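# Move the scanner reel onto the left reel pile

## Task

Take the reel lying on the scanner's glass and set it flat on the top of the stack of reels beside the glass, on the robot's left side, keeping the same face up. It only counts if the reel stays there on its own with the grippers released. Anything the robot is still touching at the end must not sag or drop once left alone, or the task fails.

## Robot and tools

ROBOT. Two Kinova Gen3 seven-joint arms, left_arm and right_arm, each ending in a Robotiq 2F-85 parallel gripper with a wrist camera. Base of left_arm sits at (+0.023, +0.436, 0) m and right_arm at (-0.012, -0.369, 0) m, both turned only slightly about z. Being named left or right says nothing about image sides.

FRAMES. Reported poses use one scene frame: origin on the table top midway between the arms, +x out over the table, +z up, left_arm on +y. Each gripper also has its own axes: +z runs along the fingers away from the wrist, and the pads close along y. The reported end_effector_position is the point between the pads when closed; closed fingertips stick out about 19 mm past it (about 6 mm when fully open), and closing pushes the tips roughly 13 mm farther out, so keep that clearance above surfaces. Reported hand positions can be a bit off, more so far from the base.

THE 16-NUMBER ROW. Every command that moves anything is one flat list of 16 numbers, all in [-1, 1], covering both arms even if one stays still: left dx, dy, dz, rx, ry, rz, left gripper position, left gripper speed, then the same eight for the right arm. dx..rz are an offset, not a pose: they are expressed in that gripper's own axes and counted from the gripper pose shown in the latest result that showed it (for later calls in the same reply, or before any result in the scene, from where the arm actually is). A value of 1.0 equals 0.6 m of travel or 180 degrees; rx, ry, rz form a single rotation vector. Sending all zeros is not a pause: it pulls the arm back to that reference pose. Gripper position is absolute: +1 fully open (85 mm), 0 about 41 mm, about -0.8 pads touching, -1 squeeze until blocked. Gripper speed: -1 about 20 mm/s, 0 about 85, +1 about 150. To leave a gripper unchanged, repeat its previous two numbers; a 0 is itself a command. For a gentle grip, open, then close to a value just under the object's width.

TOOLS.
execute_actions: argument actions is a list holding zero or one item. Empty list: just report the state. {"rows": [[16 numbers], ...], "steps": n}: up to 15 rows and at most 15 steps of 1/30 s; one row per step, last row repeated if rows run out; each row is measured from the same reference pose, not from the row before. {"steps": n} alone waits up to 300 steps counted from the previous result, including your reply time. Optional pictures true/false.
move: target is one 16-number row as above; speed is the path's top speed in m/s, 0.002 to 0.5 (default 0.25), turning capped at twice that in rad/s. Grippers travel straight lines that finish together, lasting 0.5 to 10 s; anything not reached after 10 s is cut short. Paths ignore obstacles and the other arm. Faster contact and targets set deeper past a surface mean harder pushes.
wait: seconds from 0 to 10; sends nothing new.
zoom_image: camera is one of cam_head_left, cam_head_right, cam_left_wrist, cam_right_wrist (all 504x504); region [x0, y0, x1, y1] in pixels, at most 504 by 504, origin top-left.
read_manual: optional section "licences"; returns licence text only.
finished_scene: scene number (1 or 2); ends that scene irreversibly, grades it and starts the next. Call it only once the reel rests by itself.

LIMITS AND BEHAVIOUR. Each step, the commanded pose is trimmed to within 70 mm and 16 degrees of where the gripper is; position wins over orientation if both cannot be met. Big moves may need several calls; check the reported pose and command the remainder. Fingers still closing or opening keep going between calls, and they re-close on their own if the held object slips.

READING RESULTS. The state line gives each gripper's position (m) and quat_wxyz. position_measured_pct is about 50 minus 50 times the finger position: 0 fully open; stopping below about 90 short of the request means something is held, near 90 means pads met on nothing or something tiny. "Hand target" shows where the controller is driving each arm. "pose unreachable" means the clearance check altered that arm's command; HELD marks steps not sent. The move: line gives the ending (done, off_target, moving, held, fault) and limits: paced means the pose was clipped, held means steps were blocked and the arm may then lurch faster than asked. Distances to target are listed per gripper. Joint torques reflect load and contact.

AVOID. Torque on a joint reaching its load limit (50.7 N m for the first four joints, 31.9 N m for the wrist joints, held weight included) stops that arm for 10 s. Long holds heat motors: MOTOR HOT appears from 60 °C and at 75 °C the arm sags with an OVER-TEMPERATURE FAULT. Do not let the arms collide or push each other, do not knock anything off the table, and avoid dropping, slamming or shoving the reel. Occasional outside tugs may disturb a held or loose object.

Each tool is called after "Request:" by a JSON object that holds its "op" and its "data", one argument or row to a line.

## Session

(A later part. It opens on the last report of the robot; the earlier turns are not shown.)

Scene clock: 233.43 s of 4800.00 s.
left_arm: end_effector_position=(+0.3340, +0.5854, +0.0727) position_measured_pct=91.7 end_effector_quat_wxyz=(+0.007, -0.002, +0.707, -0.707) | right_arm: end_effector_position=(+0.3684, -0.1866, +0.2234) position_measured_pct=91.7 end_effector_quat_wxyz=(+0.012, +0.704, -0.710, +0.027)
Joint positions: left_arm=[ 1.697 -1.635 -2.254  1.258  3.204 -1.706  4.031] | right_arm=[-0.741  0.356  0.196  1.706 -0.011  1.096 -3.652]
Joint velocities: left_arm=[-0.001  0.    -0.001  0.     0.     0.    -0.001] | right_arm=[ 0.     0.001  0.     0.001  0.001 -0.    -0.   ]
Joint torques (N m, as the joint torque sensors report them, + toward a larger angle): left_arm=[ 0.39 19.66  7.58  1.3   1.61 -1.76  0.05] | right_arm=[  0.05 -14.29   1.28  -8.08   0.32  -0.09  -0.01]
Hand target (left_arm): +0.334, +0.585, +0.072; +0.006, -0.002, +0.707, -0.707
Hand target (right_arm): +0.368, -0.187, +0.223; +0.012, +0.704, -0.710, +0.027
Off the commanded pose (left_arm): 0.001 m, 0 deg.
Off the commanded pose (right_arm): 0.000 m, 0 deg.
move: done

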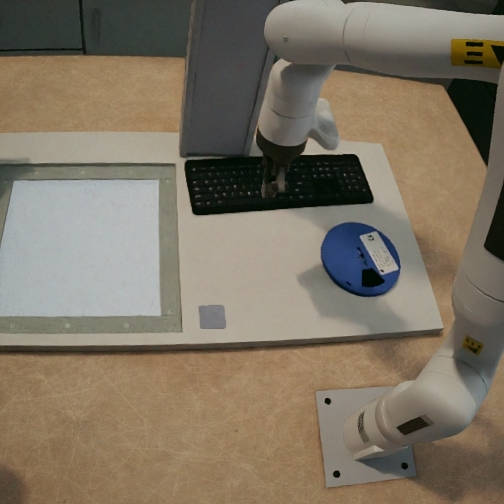

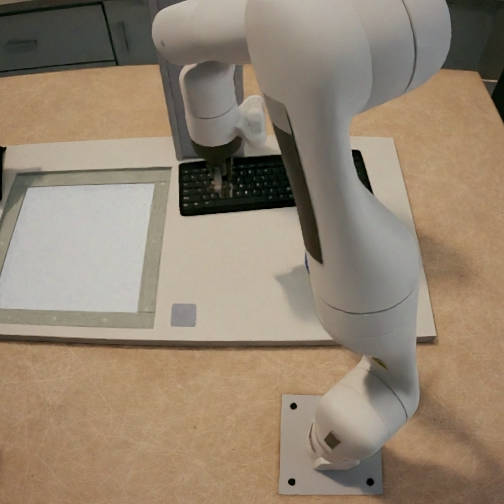

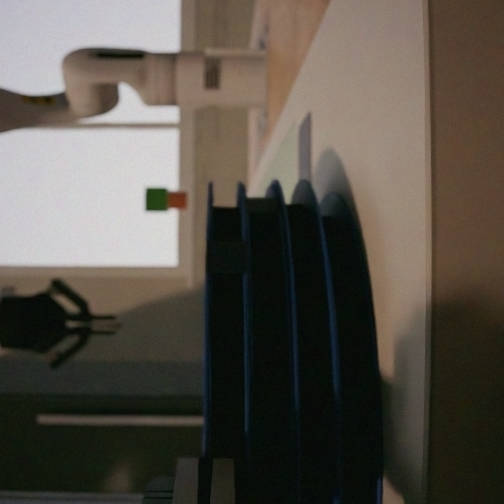

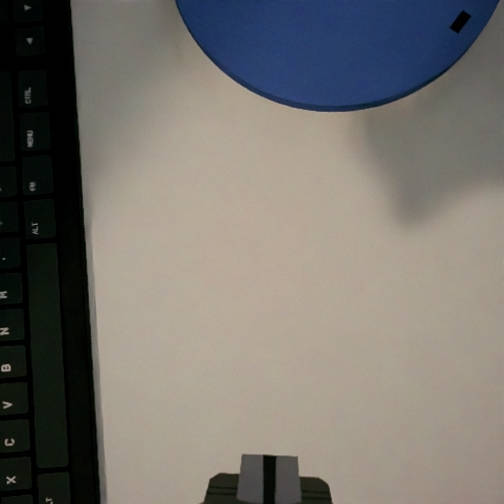

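Seated. Release as before.

Request:
{"op": "move", "data": {
  "target": [0,-0.004,0,0,0,0,-0.72,-1,0,0,0,0,0,0,-1,0.5],
  "speed": 0.004
}}

Request:
{"op": "move", "data": {
  "target": [0,0,-0.05,0,0,0,-0.72,-1,0,0,0,0,0,0,-1,0.5],
  "speed": 0.012
}}

Request:
{"op": "move", "data": {
  "target": [0,-0.3,-0.03,-0.25,0,0,-0.72,-1,0,0,0,0,0,0,-1,0.5],
  "speed": 0.15
}}

Scene clock: 240.73 s of 4800.00 s.
left_arm: end_effector_position=(+0.3339, +0.5854, +0.0751) position_measured_pct=85.7 end_effector_quat_wxyz=(+0.007, -0.002, +0.707, -0.707) | right_arm: end_effector_position=(+0.3684, -0.1866, +0.2234) position_measured_pct=91.7 end_effector_quat_wxyz=(+0.012, +0.704, -0.710, +0.027)
Joint positions: left_arm=[ 1.696 -1.631 -2.252  1.262  3.206 -1.706  4.034] | right_arm=[-0.741  0.356  0.196  1.706 -0.011  1.096 -3.652]
Joint velocities: left_arm=[-0.     0.001 -0.001  0.    -0.     0.     0.   ] | right_arm=[-0.     0.     0.     0.001 -0.    -0.    -0.001]
Joint torques (N m, as the joint torque sensors report them, + toward a larger angle): left_arm=[-0.19 20.35  8.18  1.36  2.21 -1.94 -0.13] | right_arm=[ -0.14 -14.47   0.6   -7.79   0.46  -0.06   0.04]
Hand target (left_arm): +0.334, +0.585, +0.075; +0.007, -0.002, +0.707, -0.707
Hand target (right_arm): +0.368, -0.187, +0.223; +0.012, +0.704, -0.710, +0.027
Off the commanded pose (left_arm): 0.000 m, 0 deg.
Off the commanded pose (right_arm): 0.000 m, 0 deg.
After step 90, 3.47 s passed at rest.
move: done

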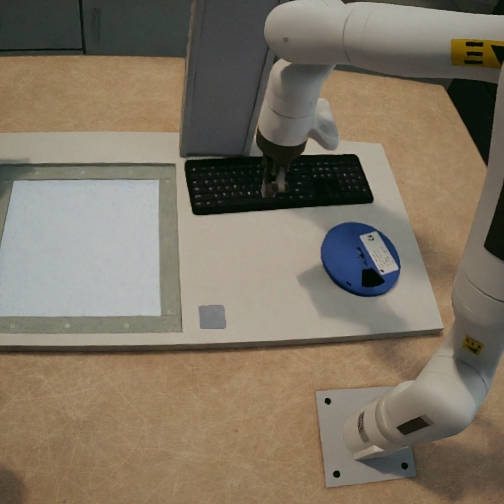

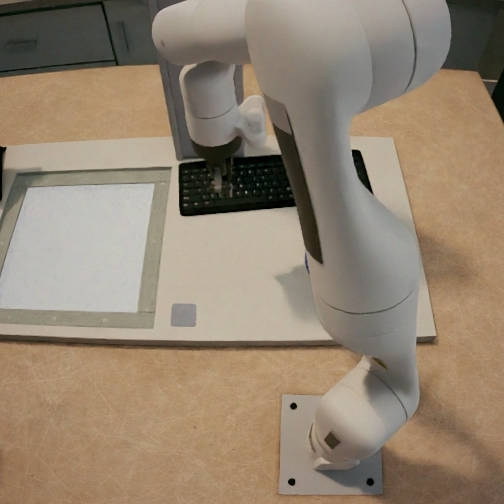

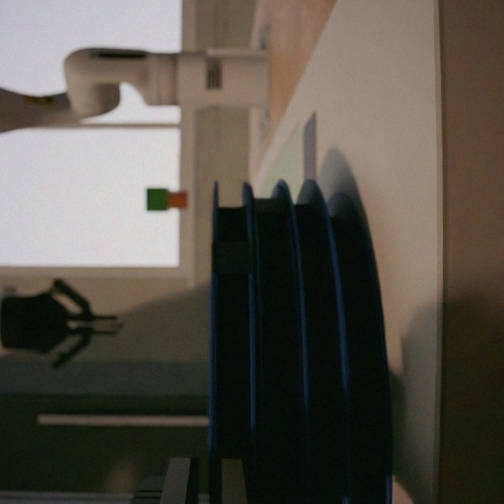

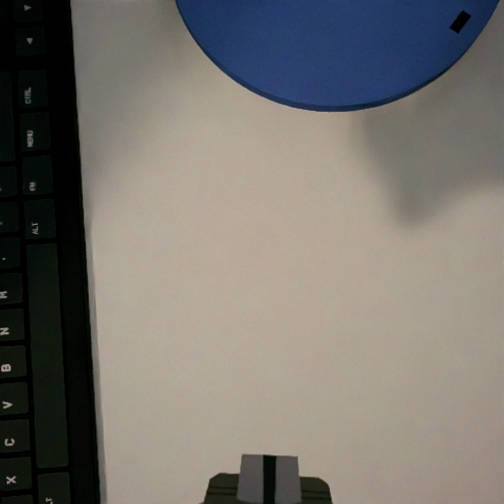

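Scene clock: 243.47 s of 4800.00 s.
left_arm: end_effector_position=(+0.3336, +0.6153, +0.0751) position_measured_pct=85.7 end_effector_quat_wxyz=(+0.006, -0.002, +0.707, -0.707) | right_arm: end_effector_position=(+0.3684, -0.1866, +0.2234) position_measured_pct=91.7 end_effector_quat_wxyz=(+0.012, +0.704, -0.710, +0.027)
Joint positions: left_arm=[ 1.705 -1.642 -2.254  1.148  3.206 -1.806  4.038] | right_arm=[-0.741  0.356  0.196  1.706 -0.011  1.096 -3.652]
Joint velocities: left_arm=[ 0.001  0.     0.    -0.001 -0.    -0.    -0.   ] | right_arm=[-0.    -0.001  0.001  0.    -0.    -0.    -0.001]
Joint torques (N m, as the joint torque sensors report them, + toward a larger angle): left_arm=[ 0.46 21.03  8.13  1.    2.46 -1.91  0.  ] | right_arm=[ -0.6  -14.66   1.61  -8.19   0.26   0.01  -0.33]
Hand target (left_arm): +0.334, +0.615, +0.075; +0.007, -0.002, +0.707, -0.707
Hand target (right_arm): +0.368, -0.187, +0.223; +0.012, +0.704, -0.710, +0.027
Off the commanded pose (left_arm): 0.000 m, 0 deg.
Off the commanded pose (right_arm): 0.000 m, 0 deg.
move: done

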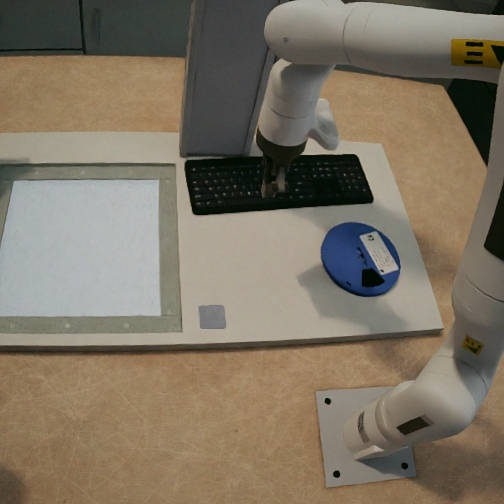

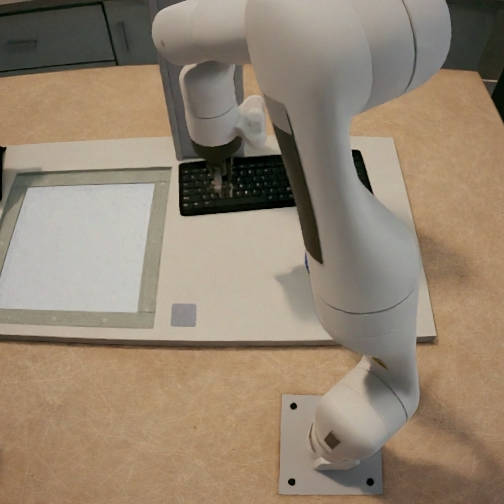

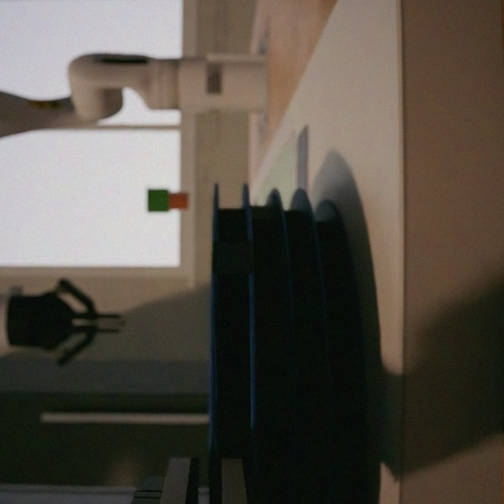

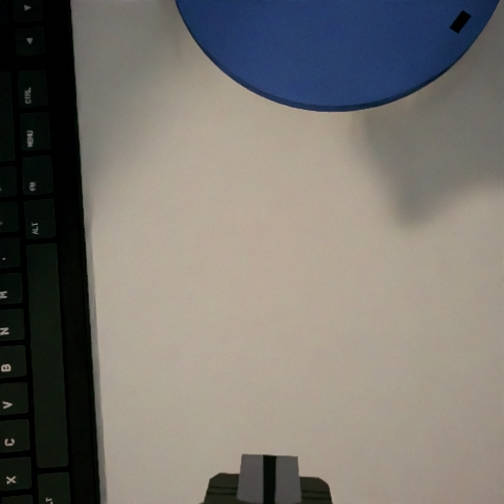

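Scene clock: 246.40 s of 4800.00 s.
left_arm: end_effector_position=(+0.3324, +0.6349, +0.2551) position_measured_pct=85.7 end_effector_quat_wxyz=(+0.006, -0.004, +0.923, -0.384) | right_arm: end_effector_position=(+0.3684, -0.1866, +0.2234) position_measured_pct=91.7 end_effector_quat_wxyz=(+0.012, +0.704, -0.710, +0.027)
Joint positions: left_arm=[ 1.635 -0.856 -2.115  1.435  3.125 -1.595  4.24 ] | right_arm=[-0.741  0.356  0.196  1.706 -0.011  1.096 -3.652]
Joint velocities: left_arm=[-0.002  0.008  0.004  0.    -0.002  0.     0.004] | right_arm=[-0.     0.001 -0.     0.    -0.002  0.     0.   ]
Joint torques (N m, as the joint torque sensors report them, + toward a larger angle): left_arm=[ 0.6  17.91  5.8  -4.8   1.93 -0.93  0.08] | right_arm=[ -0.62 -13.99   1.39  -8.12   0.6   -0.15  -0.17]
Hand target (left_arm): +0.332, +0.635, +0.255; +0.006, -0.004, +0.924, -0.383
Hand target (right_arm): +0.368, -0.187, +0.223; +0.012, +0.704, -0.710, +0.027
Off the commanded pose (left_arm): 0.001 m, 0 deg.
Off the commanded pose (right_arm): 0.000 m, 0 deg.
move: done

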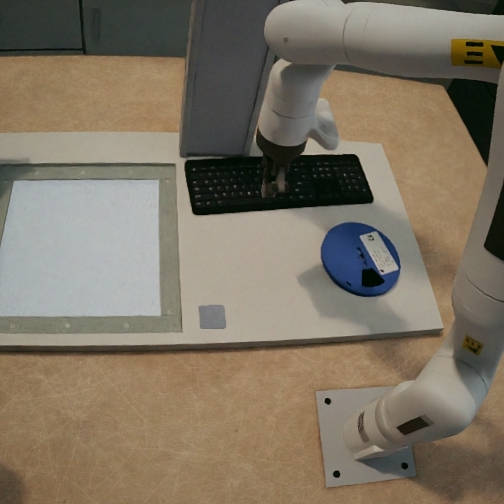

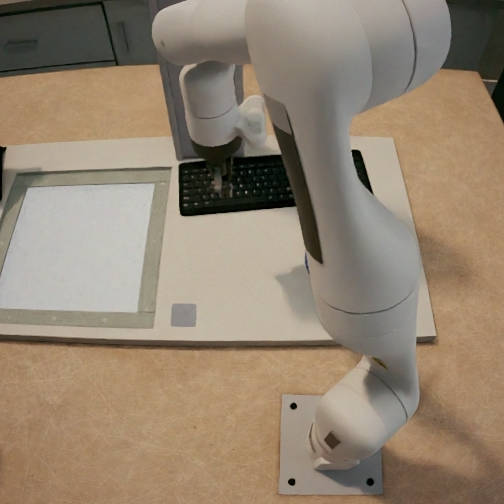

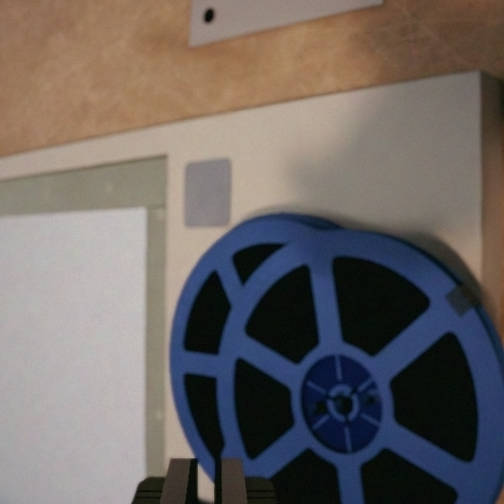

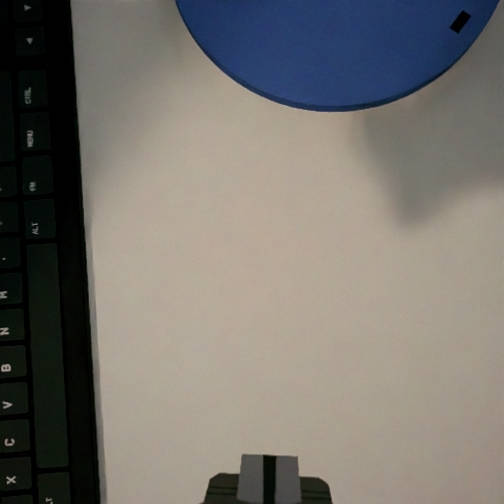

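Request:
{"op": "move", "data": {
  "target": [-0.013,0.292,0.139,0.25,0,0,0.35,0.5,0,0,0,0,0,0,-1,0.5],
  "speed": 0.12
}}

Request:
{"op": "move", "data": {
  "target": [0,0,0,0,0,-0.5,0.35,0.5,0,0,0,0,0,0,-1,0.5],
  "speed": 0.3
}}

Scene clock: 268.60 s of 4800.00 s.
left_arm: end_effector_position=(+0.3404, +0.6976, +0.0721) position_measured_pct=32.5 end_effector_quat_wxyz=(+0.012, -0.008, +0.710, -0.704) | right_arm: end_effector_position=(+0.3684, -0.1866, +0.2234) position_measured_pct=91.7 end_effector_quat_wxyz=(+0.012, +0.704, -0.710, +0.027)
Joint positions: left_arm=[ 1.765 -1.724 -2.181  0.738  3.163 -2.097  4.091] | right_arm=[-0.741  0.356  0.196  1.706 -0.011  1.096 -3.652]
Joint velocities: left_arm=[-0.027 -0.062  0.19  -0.008 -0.137 -0.     0.098] | right_arm=[ 0.     0.001  0.    -0.    -0.002  0.    -0.001]
Joint torques (N m, as the joint torque sensors report them, + toward a larger angle): left_arm=[ 0.26 23.35  6.31  0.05  1.71 -1.67 -0.31] | right_arm=[ -0.1  -14.54   1.08  -7.92   0.54  -0.38   0.24]
Hand target (left_arm): +0.340, +0.697, +0.072; +0.012, -0.008, +0.710, -0.704
Hand target (right_arm): +0.368, -0.187, +0.223; +0.012, +0.704, -0.710, +0.027
Off the commanded pose (left_arm): 0.002 m, 1 deg.
Off the commanded pose (right_arm): 0.000 m, 0 deg.
joint sent to its limit (left arm) — the command would take joint 6 (wrist pitch) past its lower limit, so that joint was sent only as far as its limit.
After step 90, 15.63 s passed at rest.
move: done

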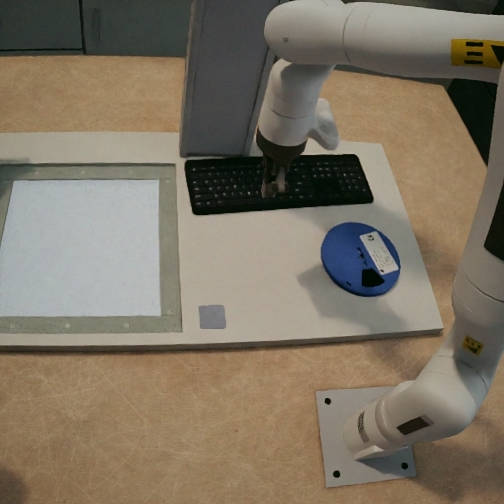

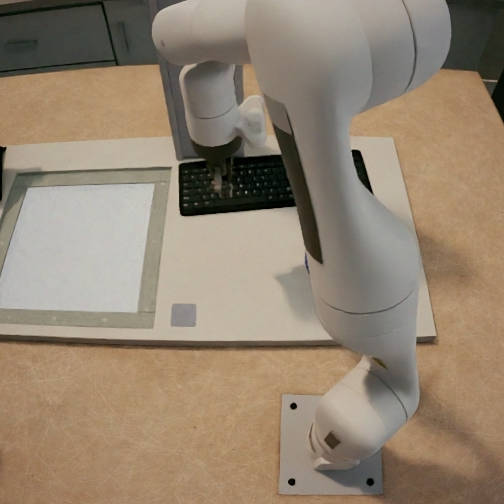

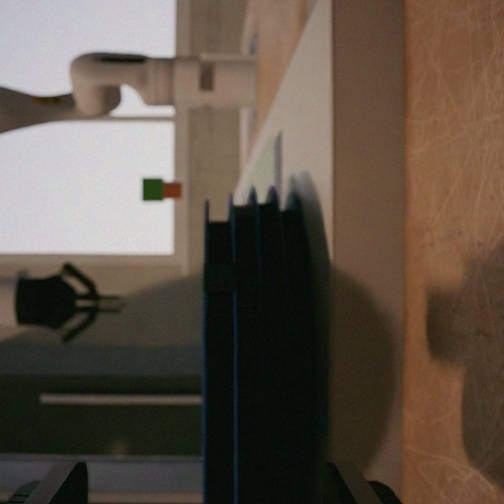

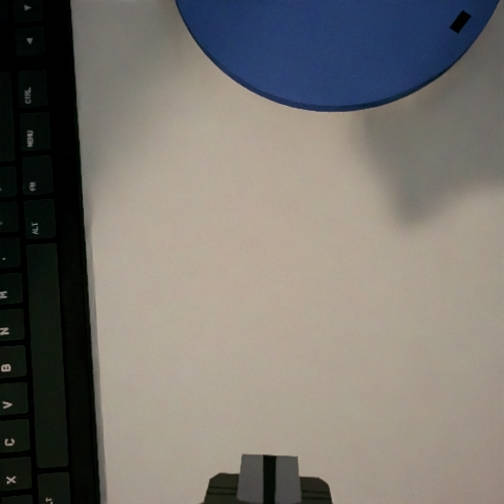

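Scene clock: 271.60 s of 4800.00 s.
left_arm: end_effector_position=(+0.3402, +0.6973, +0.0721) position_measured_pct=32.5 end_effector_quat_wxyz=(+0.487, +0.510, -0.496, +0.506) | right_arm: end_effector_position=(+0.3684, -0.1866, +0.2234) position_measured_pct=91.7 end_effector_quat_wxyz=(+0.012, +0.704, -0.710, +0.027)
Joint positions: left_arm=[ 1.793 -1.677 -2.346  0.749  3.282 -2.097  5.577] | right_arm=[-0.741  0.356  0.196  1.706 -0.011  1.096 -3.652]
Joint velocities: left_arm=[-0.043 -0.069  0.253 -0.022 -0.179 -0.     0.129] | right_arm=[-0.    -0.002 -0.    -0.001 -0.001 -0.    -0.   ]
Joint torques (N m, as the joint torque sensors report them, + toward a larger angle): left_arm=[ 0.19 23.81  6.76 -0.99  1.74 -1.93 -0.58] | right_arm=[ -0.08 -14.23   1.13  -7.8    0.62  -0.12  -0.25]
Hand target (left_arm): +0.340, +0.697, +0.072; +0.488, +0.510, -0.496, +0.506
Hand target (right_arm): +0.368, -0.187, +0.223; +0.012, +0.704, -0.710, +0.027
Off the commanded pose (left_arm): 0.000 m, 0 deg.
Off the commanded pose (right_arm): 0.000 m, 0 deg.
joint sent to its limit (left arm) — the command would take joint 6 (wrist pitch) past its lower limit, so that joint was sent only as far as its limit.
move: done

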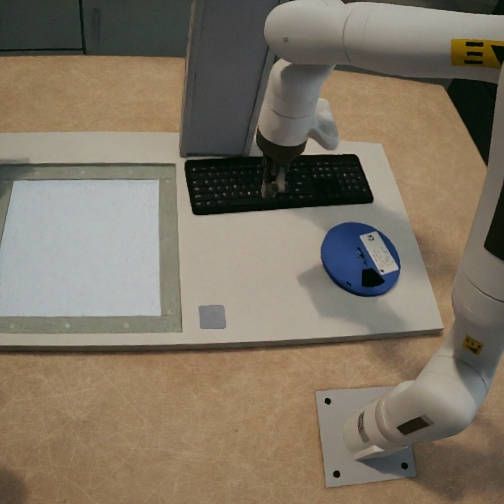

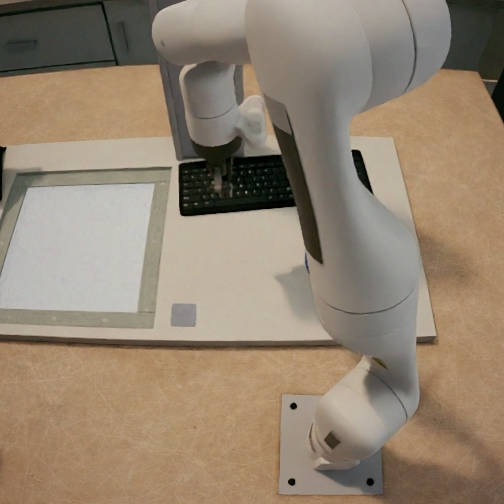

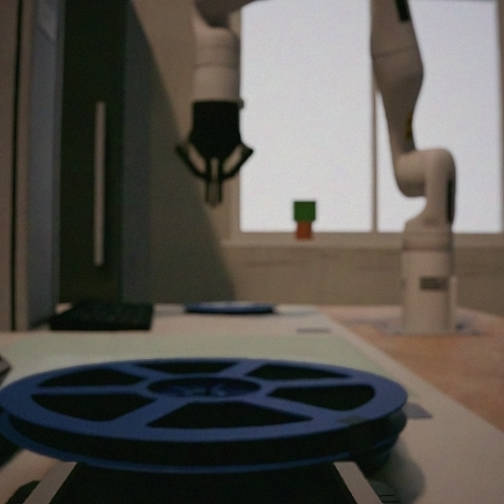

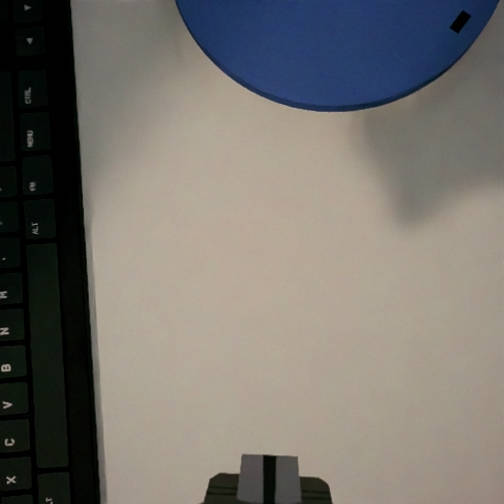

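Request:
{"op": "move", "data": {
  "target": [0,0.005,0.162,0,0,0,0.35,0.5,0,0,0,0,0,0,-1,0.5],
  "speed": 0.015
}}

Scene clock: 285.07 s of 4800.00 s.
left_arm: end_effector_position=(+0.3402, +0.6002, +0.0712) position_measured_pct=32.5 end_effector_quat_wxyz=(+0.487, +0.510, -0.497, +0.506) | right_arm: end_effector_position=(+0.3684, -0.1866, +0.2234) position_measured_pct=91.7 end_effector_quat_wxyz=(+0.012, +0.704, -0.710, +0.027)
Joint positions: left_arm=[ 1.727 -1.602 -2.329  1.209  3.267 -1.737  5.549] | right_arm=[-0.741  0.356  0.196  1.706 -0.011  1.096 -3.652]
Joint velocities: left_arm=[ 0.001 -0.001  0.     0.001  0.     0.     0.001] | right_arm=[ 0.    -0.    -0.     0.001  0.     0.     0.001]
Joint torques (N m, as the joint torque sensors report them, + toward a larger angle): left_arm=[ 0.93 20.47  7.27  0.81  1.89 -1.85 -0.09] | right_arm=[ -0.45 -14.46   1.29  -8.07   0.23  -0.37  -0.02]
Hand target (left_arm): +0.340, +0.600, +0.071; +0.487, +0.510, -0.497, +0.506
Hand target (right_arm): +0.368, -0.187, +0.223; +0.012, +0.704, -0.710, +0.027
Off the commanded pose (left_arm): 0.000 m, 0 deg.
Off the commanded pose (right_arm): 0.000 m, 0 deg.
After step 90, 3.77 s passed at rest.
move: done

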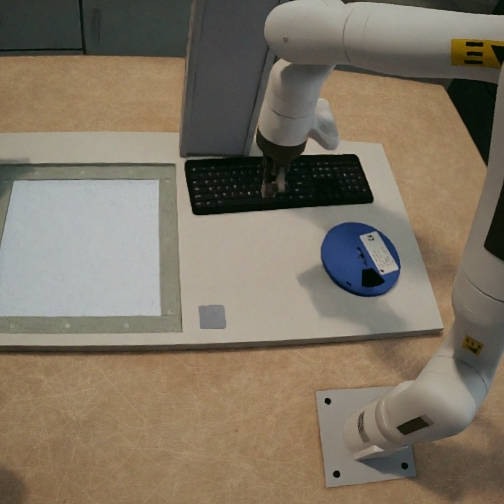

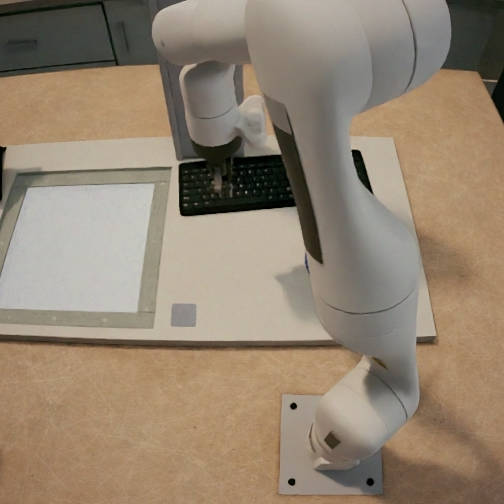

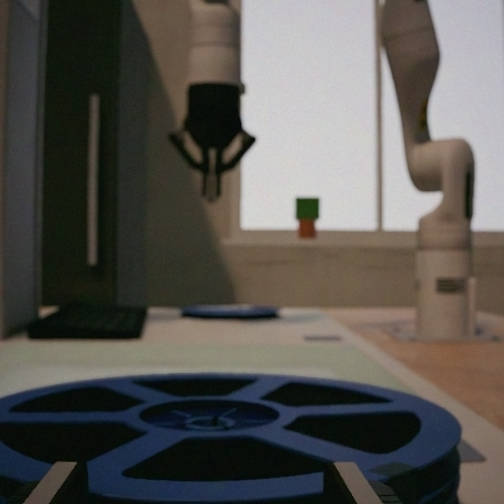

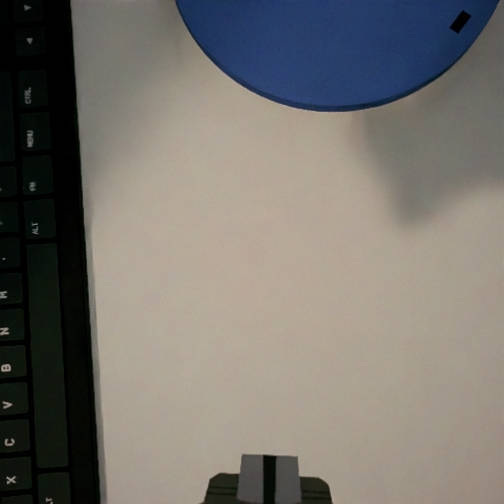

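Request:
{"op": "move", "data": {
  "target": [0,0.004,0.036,0,0,0,0.35,0.5,0,0,0,0,0,0,-1,0.5],
  "speed": 0.008
}}

Scene clock: 291.77 s of 4800.00 s.
left_arm: end_effector_position=(+0.3386, +0.5789, +0.0711) position_measured_pct=32.5 end_effector_quat_wxyz=(+0.487, +0.510, -0.497, +0.507) | right_arm: end_effector_position=(+0.3684, -0.1866, +0.2234) position_measured_pct=91.7 end_effector_quat_wxyz=(+0.012, +0.704, -0.710, +0.027)
Joint positions: left_arm=[ 1.719 -1.592 -2.329  1.292  3.267 -1.665  5.541] | right_arm=[-0.741  0.356  0.196  1.706 -0.011  1.096 -3.652]
Joint velocities: left_arm=[-0.001  0.001  0.     0.001  0.    -0.    -0.001] | right_arm=[ 0.     0.002  0.    -0.    -0.001  0.     0.001]
Joint torques (N m, as the joint torque sensors report them, + toward a larger angle): left_arm=[ 0.36 20.02  7.53  1.42  1.85 -2.02  0.04] | right_arm=[ -0.31 -13.93   1.13  -7.54   0.3    0.02  -0.14]
Hand target (left_arm): +0.338, +0.579, +0.071; +0.487, +0.510, -0.497, +0.506
Hand target (right_arm): +0.368, -0.187, +0.223; +0.012, +0.704, -0.710, +0.027
Off the commanded pose (left_arm): 0.000 m, 0 deg.
Off the commanded pose (right_arm): 0.000 m, 0 deg.
After step 90, 0.77 s passed at rest.
move: done

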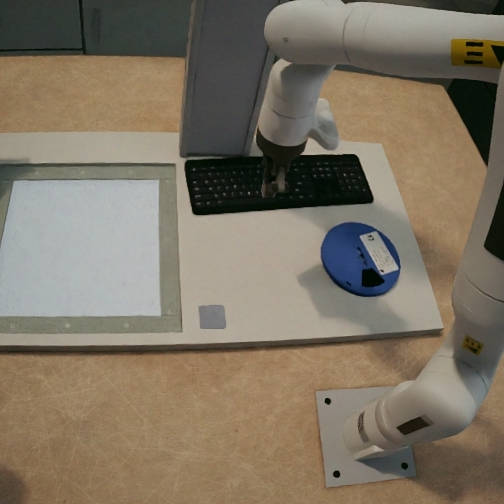

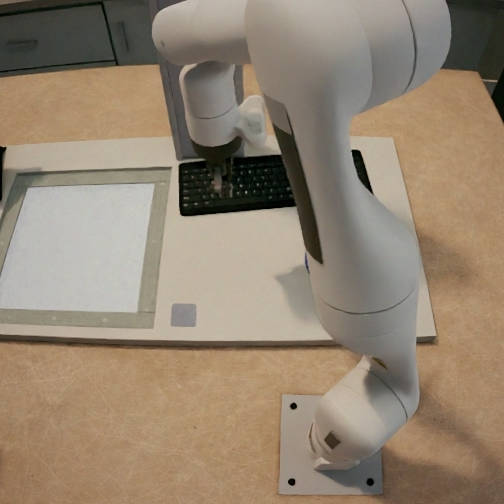

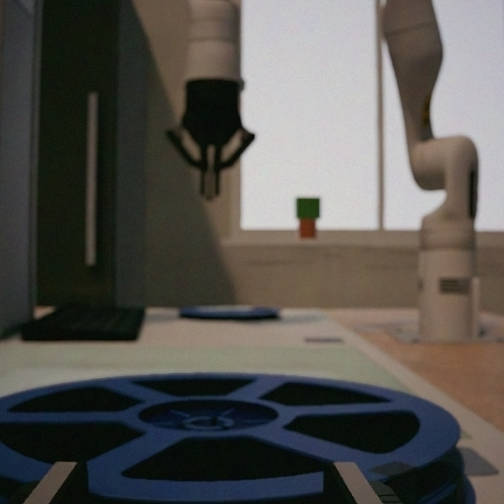

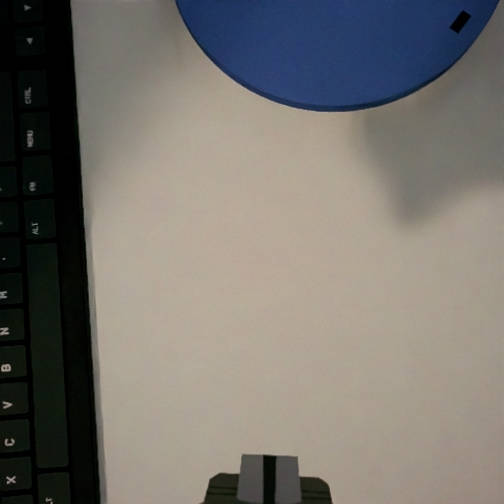

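Request:
{"op": "move", "data": {
  "target": [0,0,-0.04,0,0,0,0.35,0.5,0,0,0,0,0,0,-1,0.5],
  "speed": 0.03
}}

Request:
{"op": "move", "data": {
  "target": [0.33,0,0.0,0,-0.3,0,0.35,0.5,0,0,0,0,0,0,-1,0.5],
  "speed": 0.15
}}

Scene clock: 296.60 s of 4800.00 s.
left_arm: end_effector_position=(+0.3378, +0.6029, +0.0714) position_measured_pct=32.5 end_effector_quat_wxyz=(+0.487, +0.510, -0.497, +0.507) | right_arm: end_effector_position=(+0.3684, -0.1866, +0.2234) position_measured_pct=91.7 end_effector_quat_wxyz=(+0.012, +0.704, -0.710, +0.027)
Joint positions: left_arm=[ 1.722 -1.601 -2.331  1.206  3.265 -1.743  5.547] | right_arm=[-0.741  0.356  0.196  1.706 -0.011  1.096 -3.652]
Joint velocities: left_arm=[ 0.001 -0.002 -0.    -0.001  0.    -0.    -0.   ] | right_arm=[ 0.    -0.001 -0.001  0.     0.    -0.    -0.   ]
Joint torques (N m, as the joint torque sensors report them, + toward a larger angle): left_arm=[ 0.37 21.15  7.88  0.06  1.94 -1.97 -0.15] | right_arm=[ -0.34 -14.29   1.49  -7.75   0.32   0.11   0.06]
Hand target (left_arm): +0.338, +0.603, +0.071; +0.487, +0.510, -0.497, +0.507
Hand target (right_arm): +0.368, -0.187, +0.223; +0.012, +0.704, -0.710, +0.027
Off the commanded pose (left_arm): 0.000 m, 0 deg.
Off the commanded pose (right_arm): 0.000 m, 0 deg.
After step 90, 0.80 s passed at rest.
move: done

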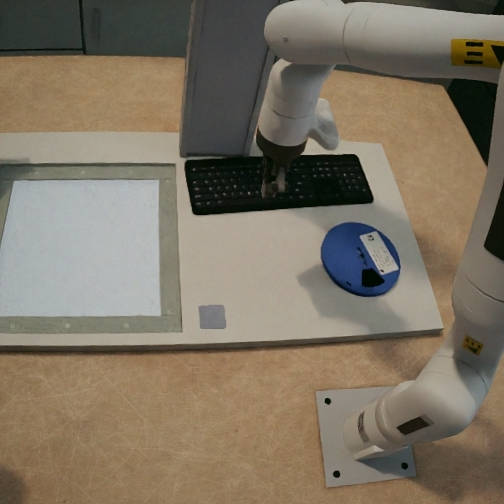

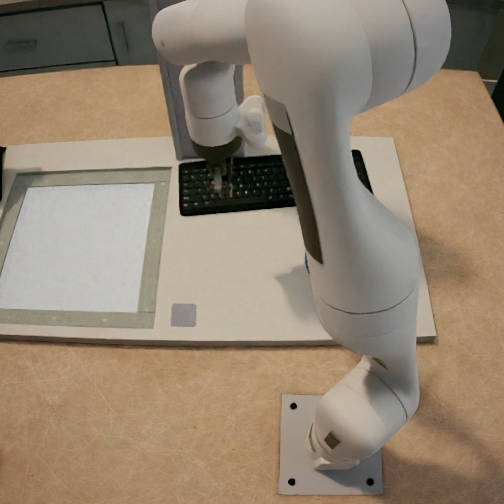

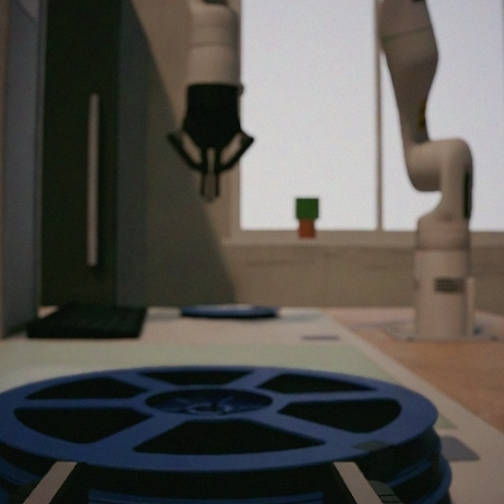

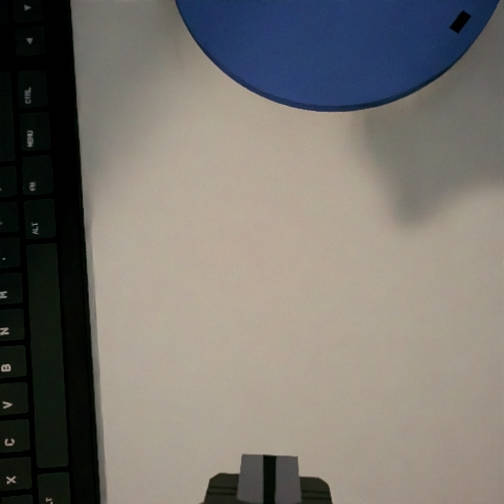

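Scene clock: 300.07 s of 4800.00 s.
left_arm: end_effector_position=(+0.3367, +0.6020, +0.2697) position_measured_pct=32.5 end_effector_quat_wxyz=(+0.208, +0.684, -0.663, +0.221) | right_arm: end_effector_position=(+0.3684, -0.1866, +0.2234) position_measured_pct=91.7 end_effector_quat_wxyz=(+0.012, +0.704, -0.710, +0.027)
Joint positions: left_arm=[ 1.676 -0.635 -2.179  1.569  3.182 -1.469  5.812] | right_arm=[-0.741  0.356  0.196  1.706 -0.011  1.096 -3.652]
Joint velocities: left_arm=[-0.     0.01   0.004  0.    -0.002  0.     0.003] | right_arm=[ 0.    -0.003 -0.     0.    -0.001 -0.     0.   ]
Joint torques (N m, as the joint torque sensors report them, + toward a larger angle): left_arm=[ 0.35 14.73  5.19 -5.57  1.54 -1.07 -0.37] | right_arm=[ -0.15 -14.49   1.84  -7.81   0.31  -0.47  -0.36]
Hand target (left_arm): +0.337, +0.602, +0.270; +0.208, +0.684, -0.663, +0.221
Hand target (right_arm): +0.368, -0.187, +0.223; +0.012, +0.704, -0.710, +0.027
Off the commanded pose (left_arm): 0.002 m, 0 deg.
Off the commanded pose (right_arm): 0.000 m, 0 deg.
move: done

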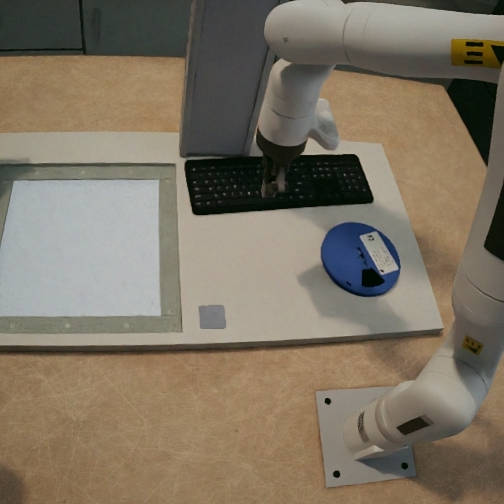

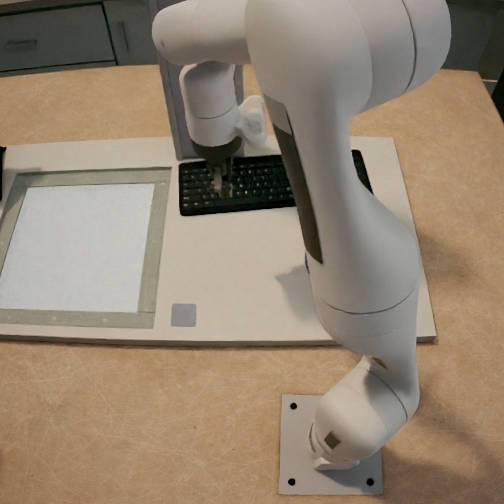

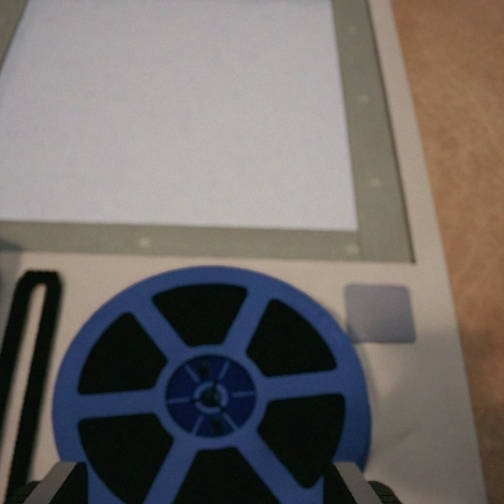

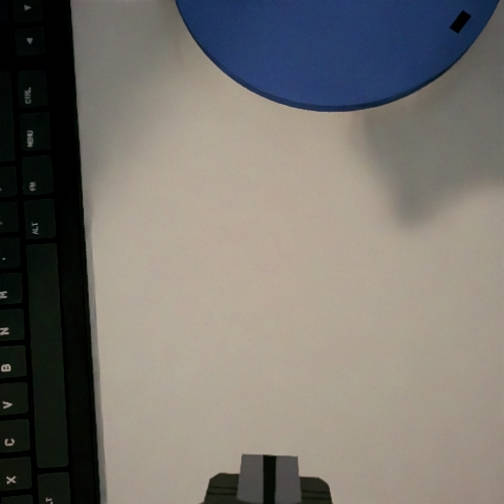

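Request:
{"op": "finished_scene", "data": {
  "scene": 2
}}

The scene is finished: the task was done.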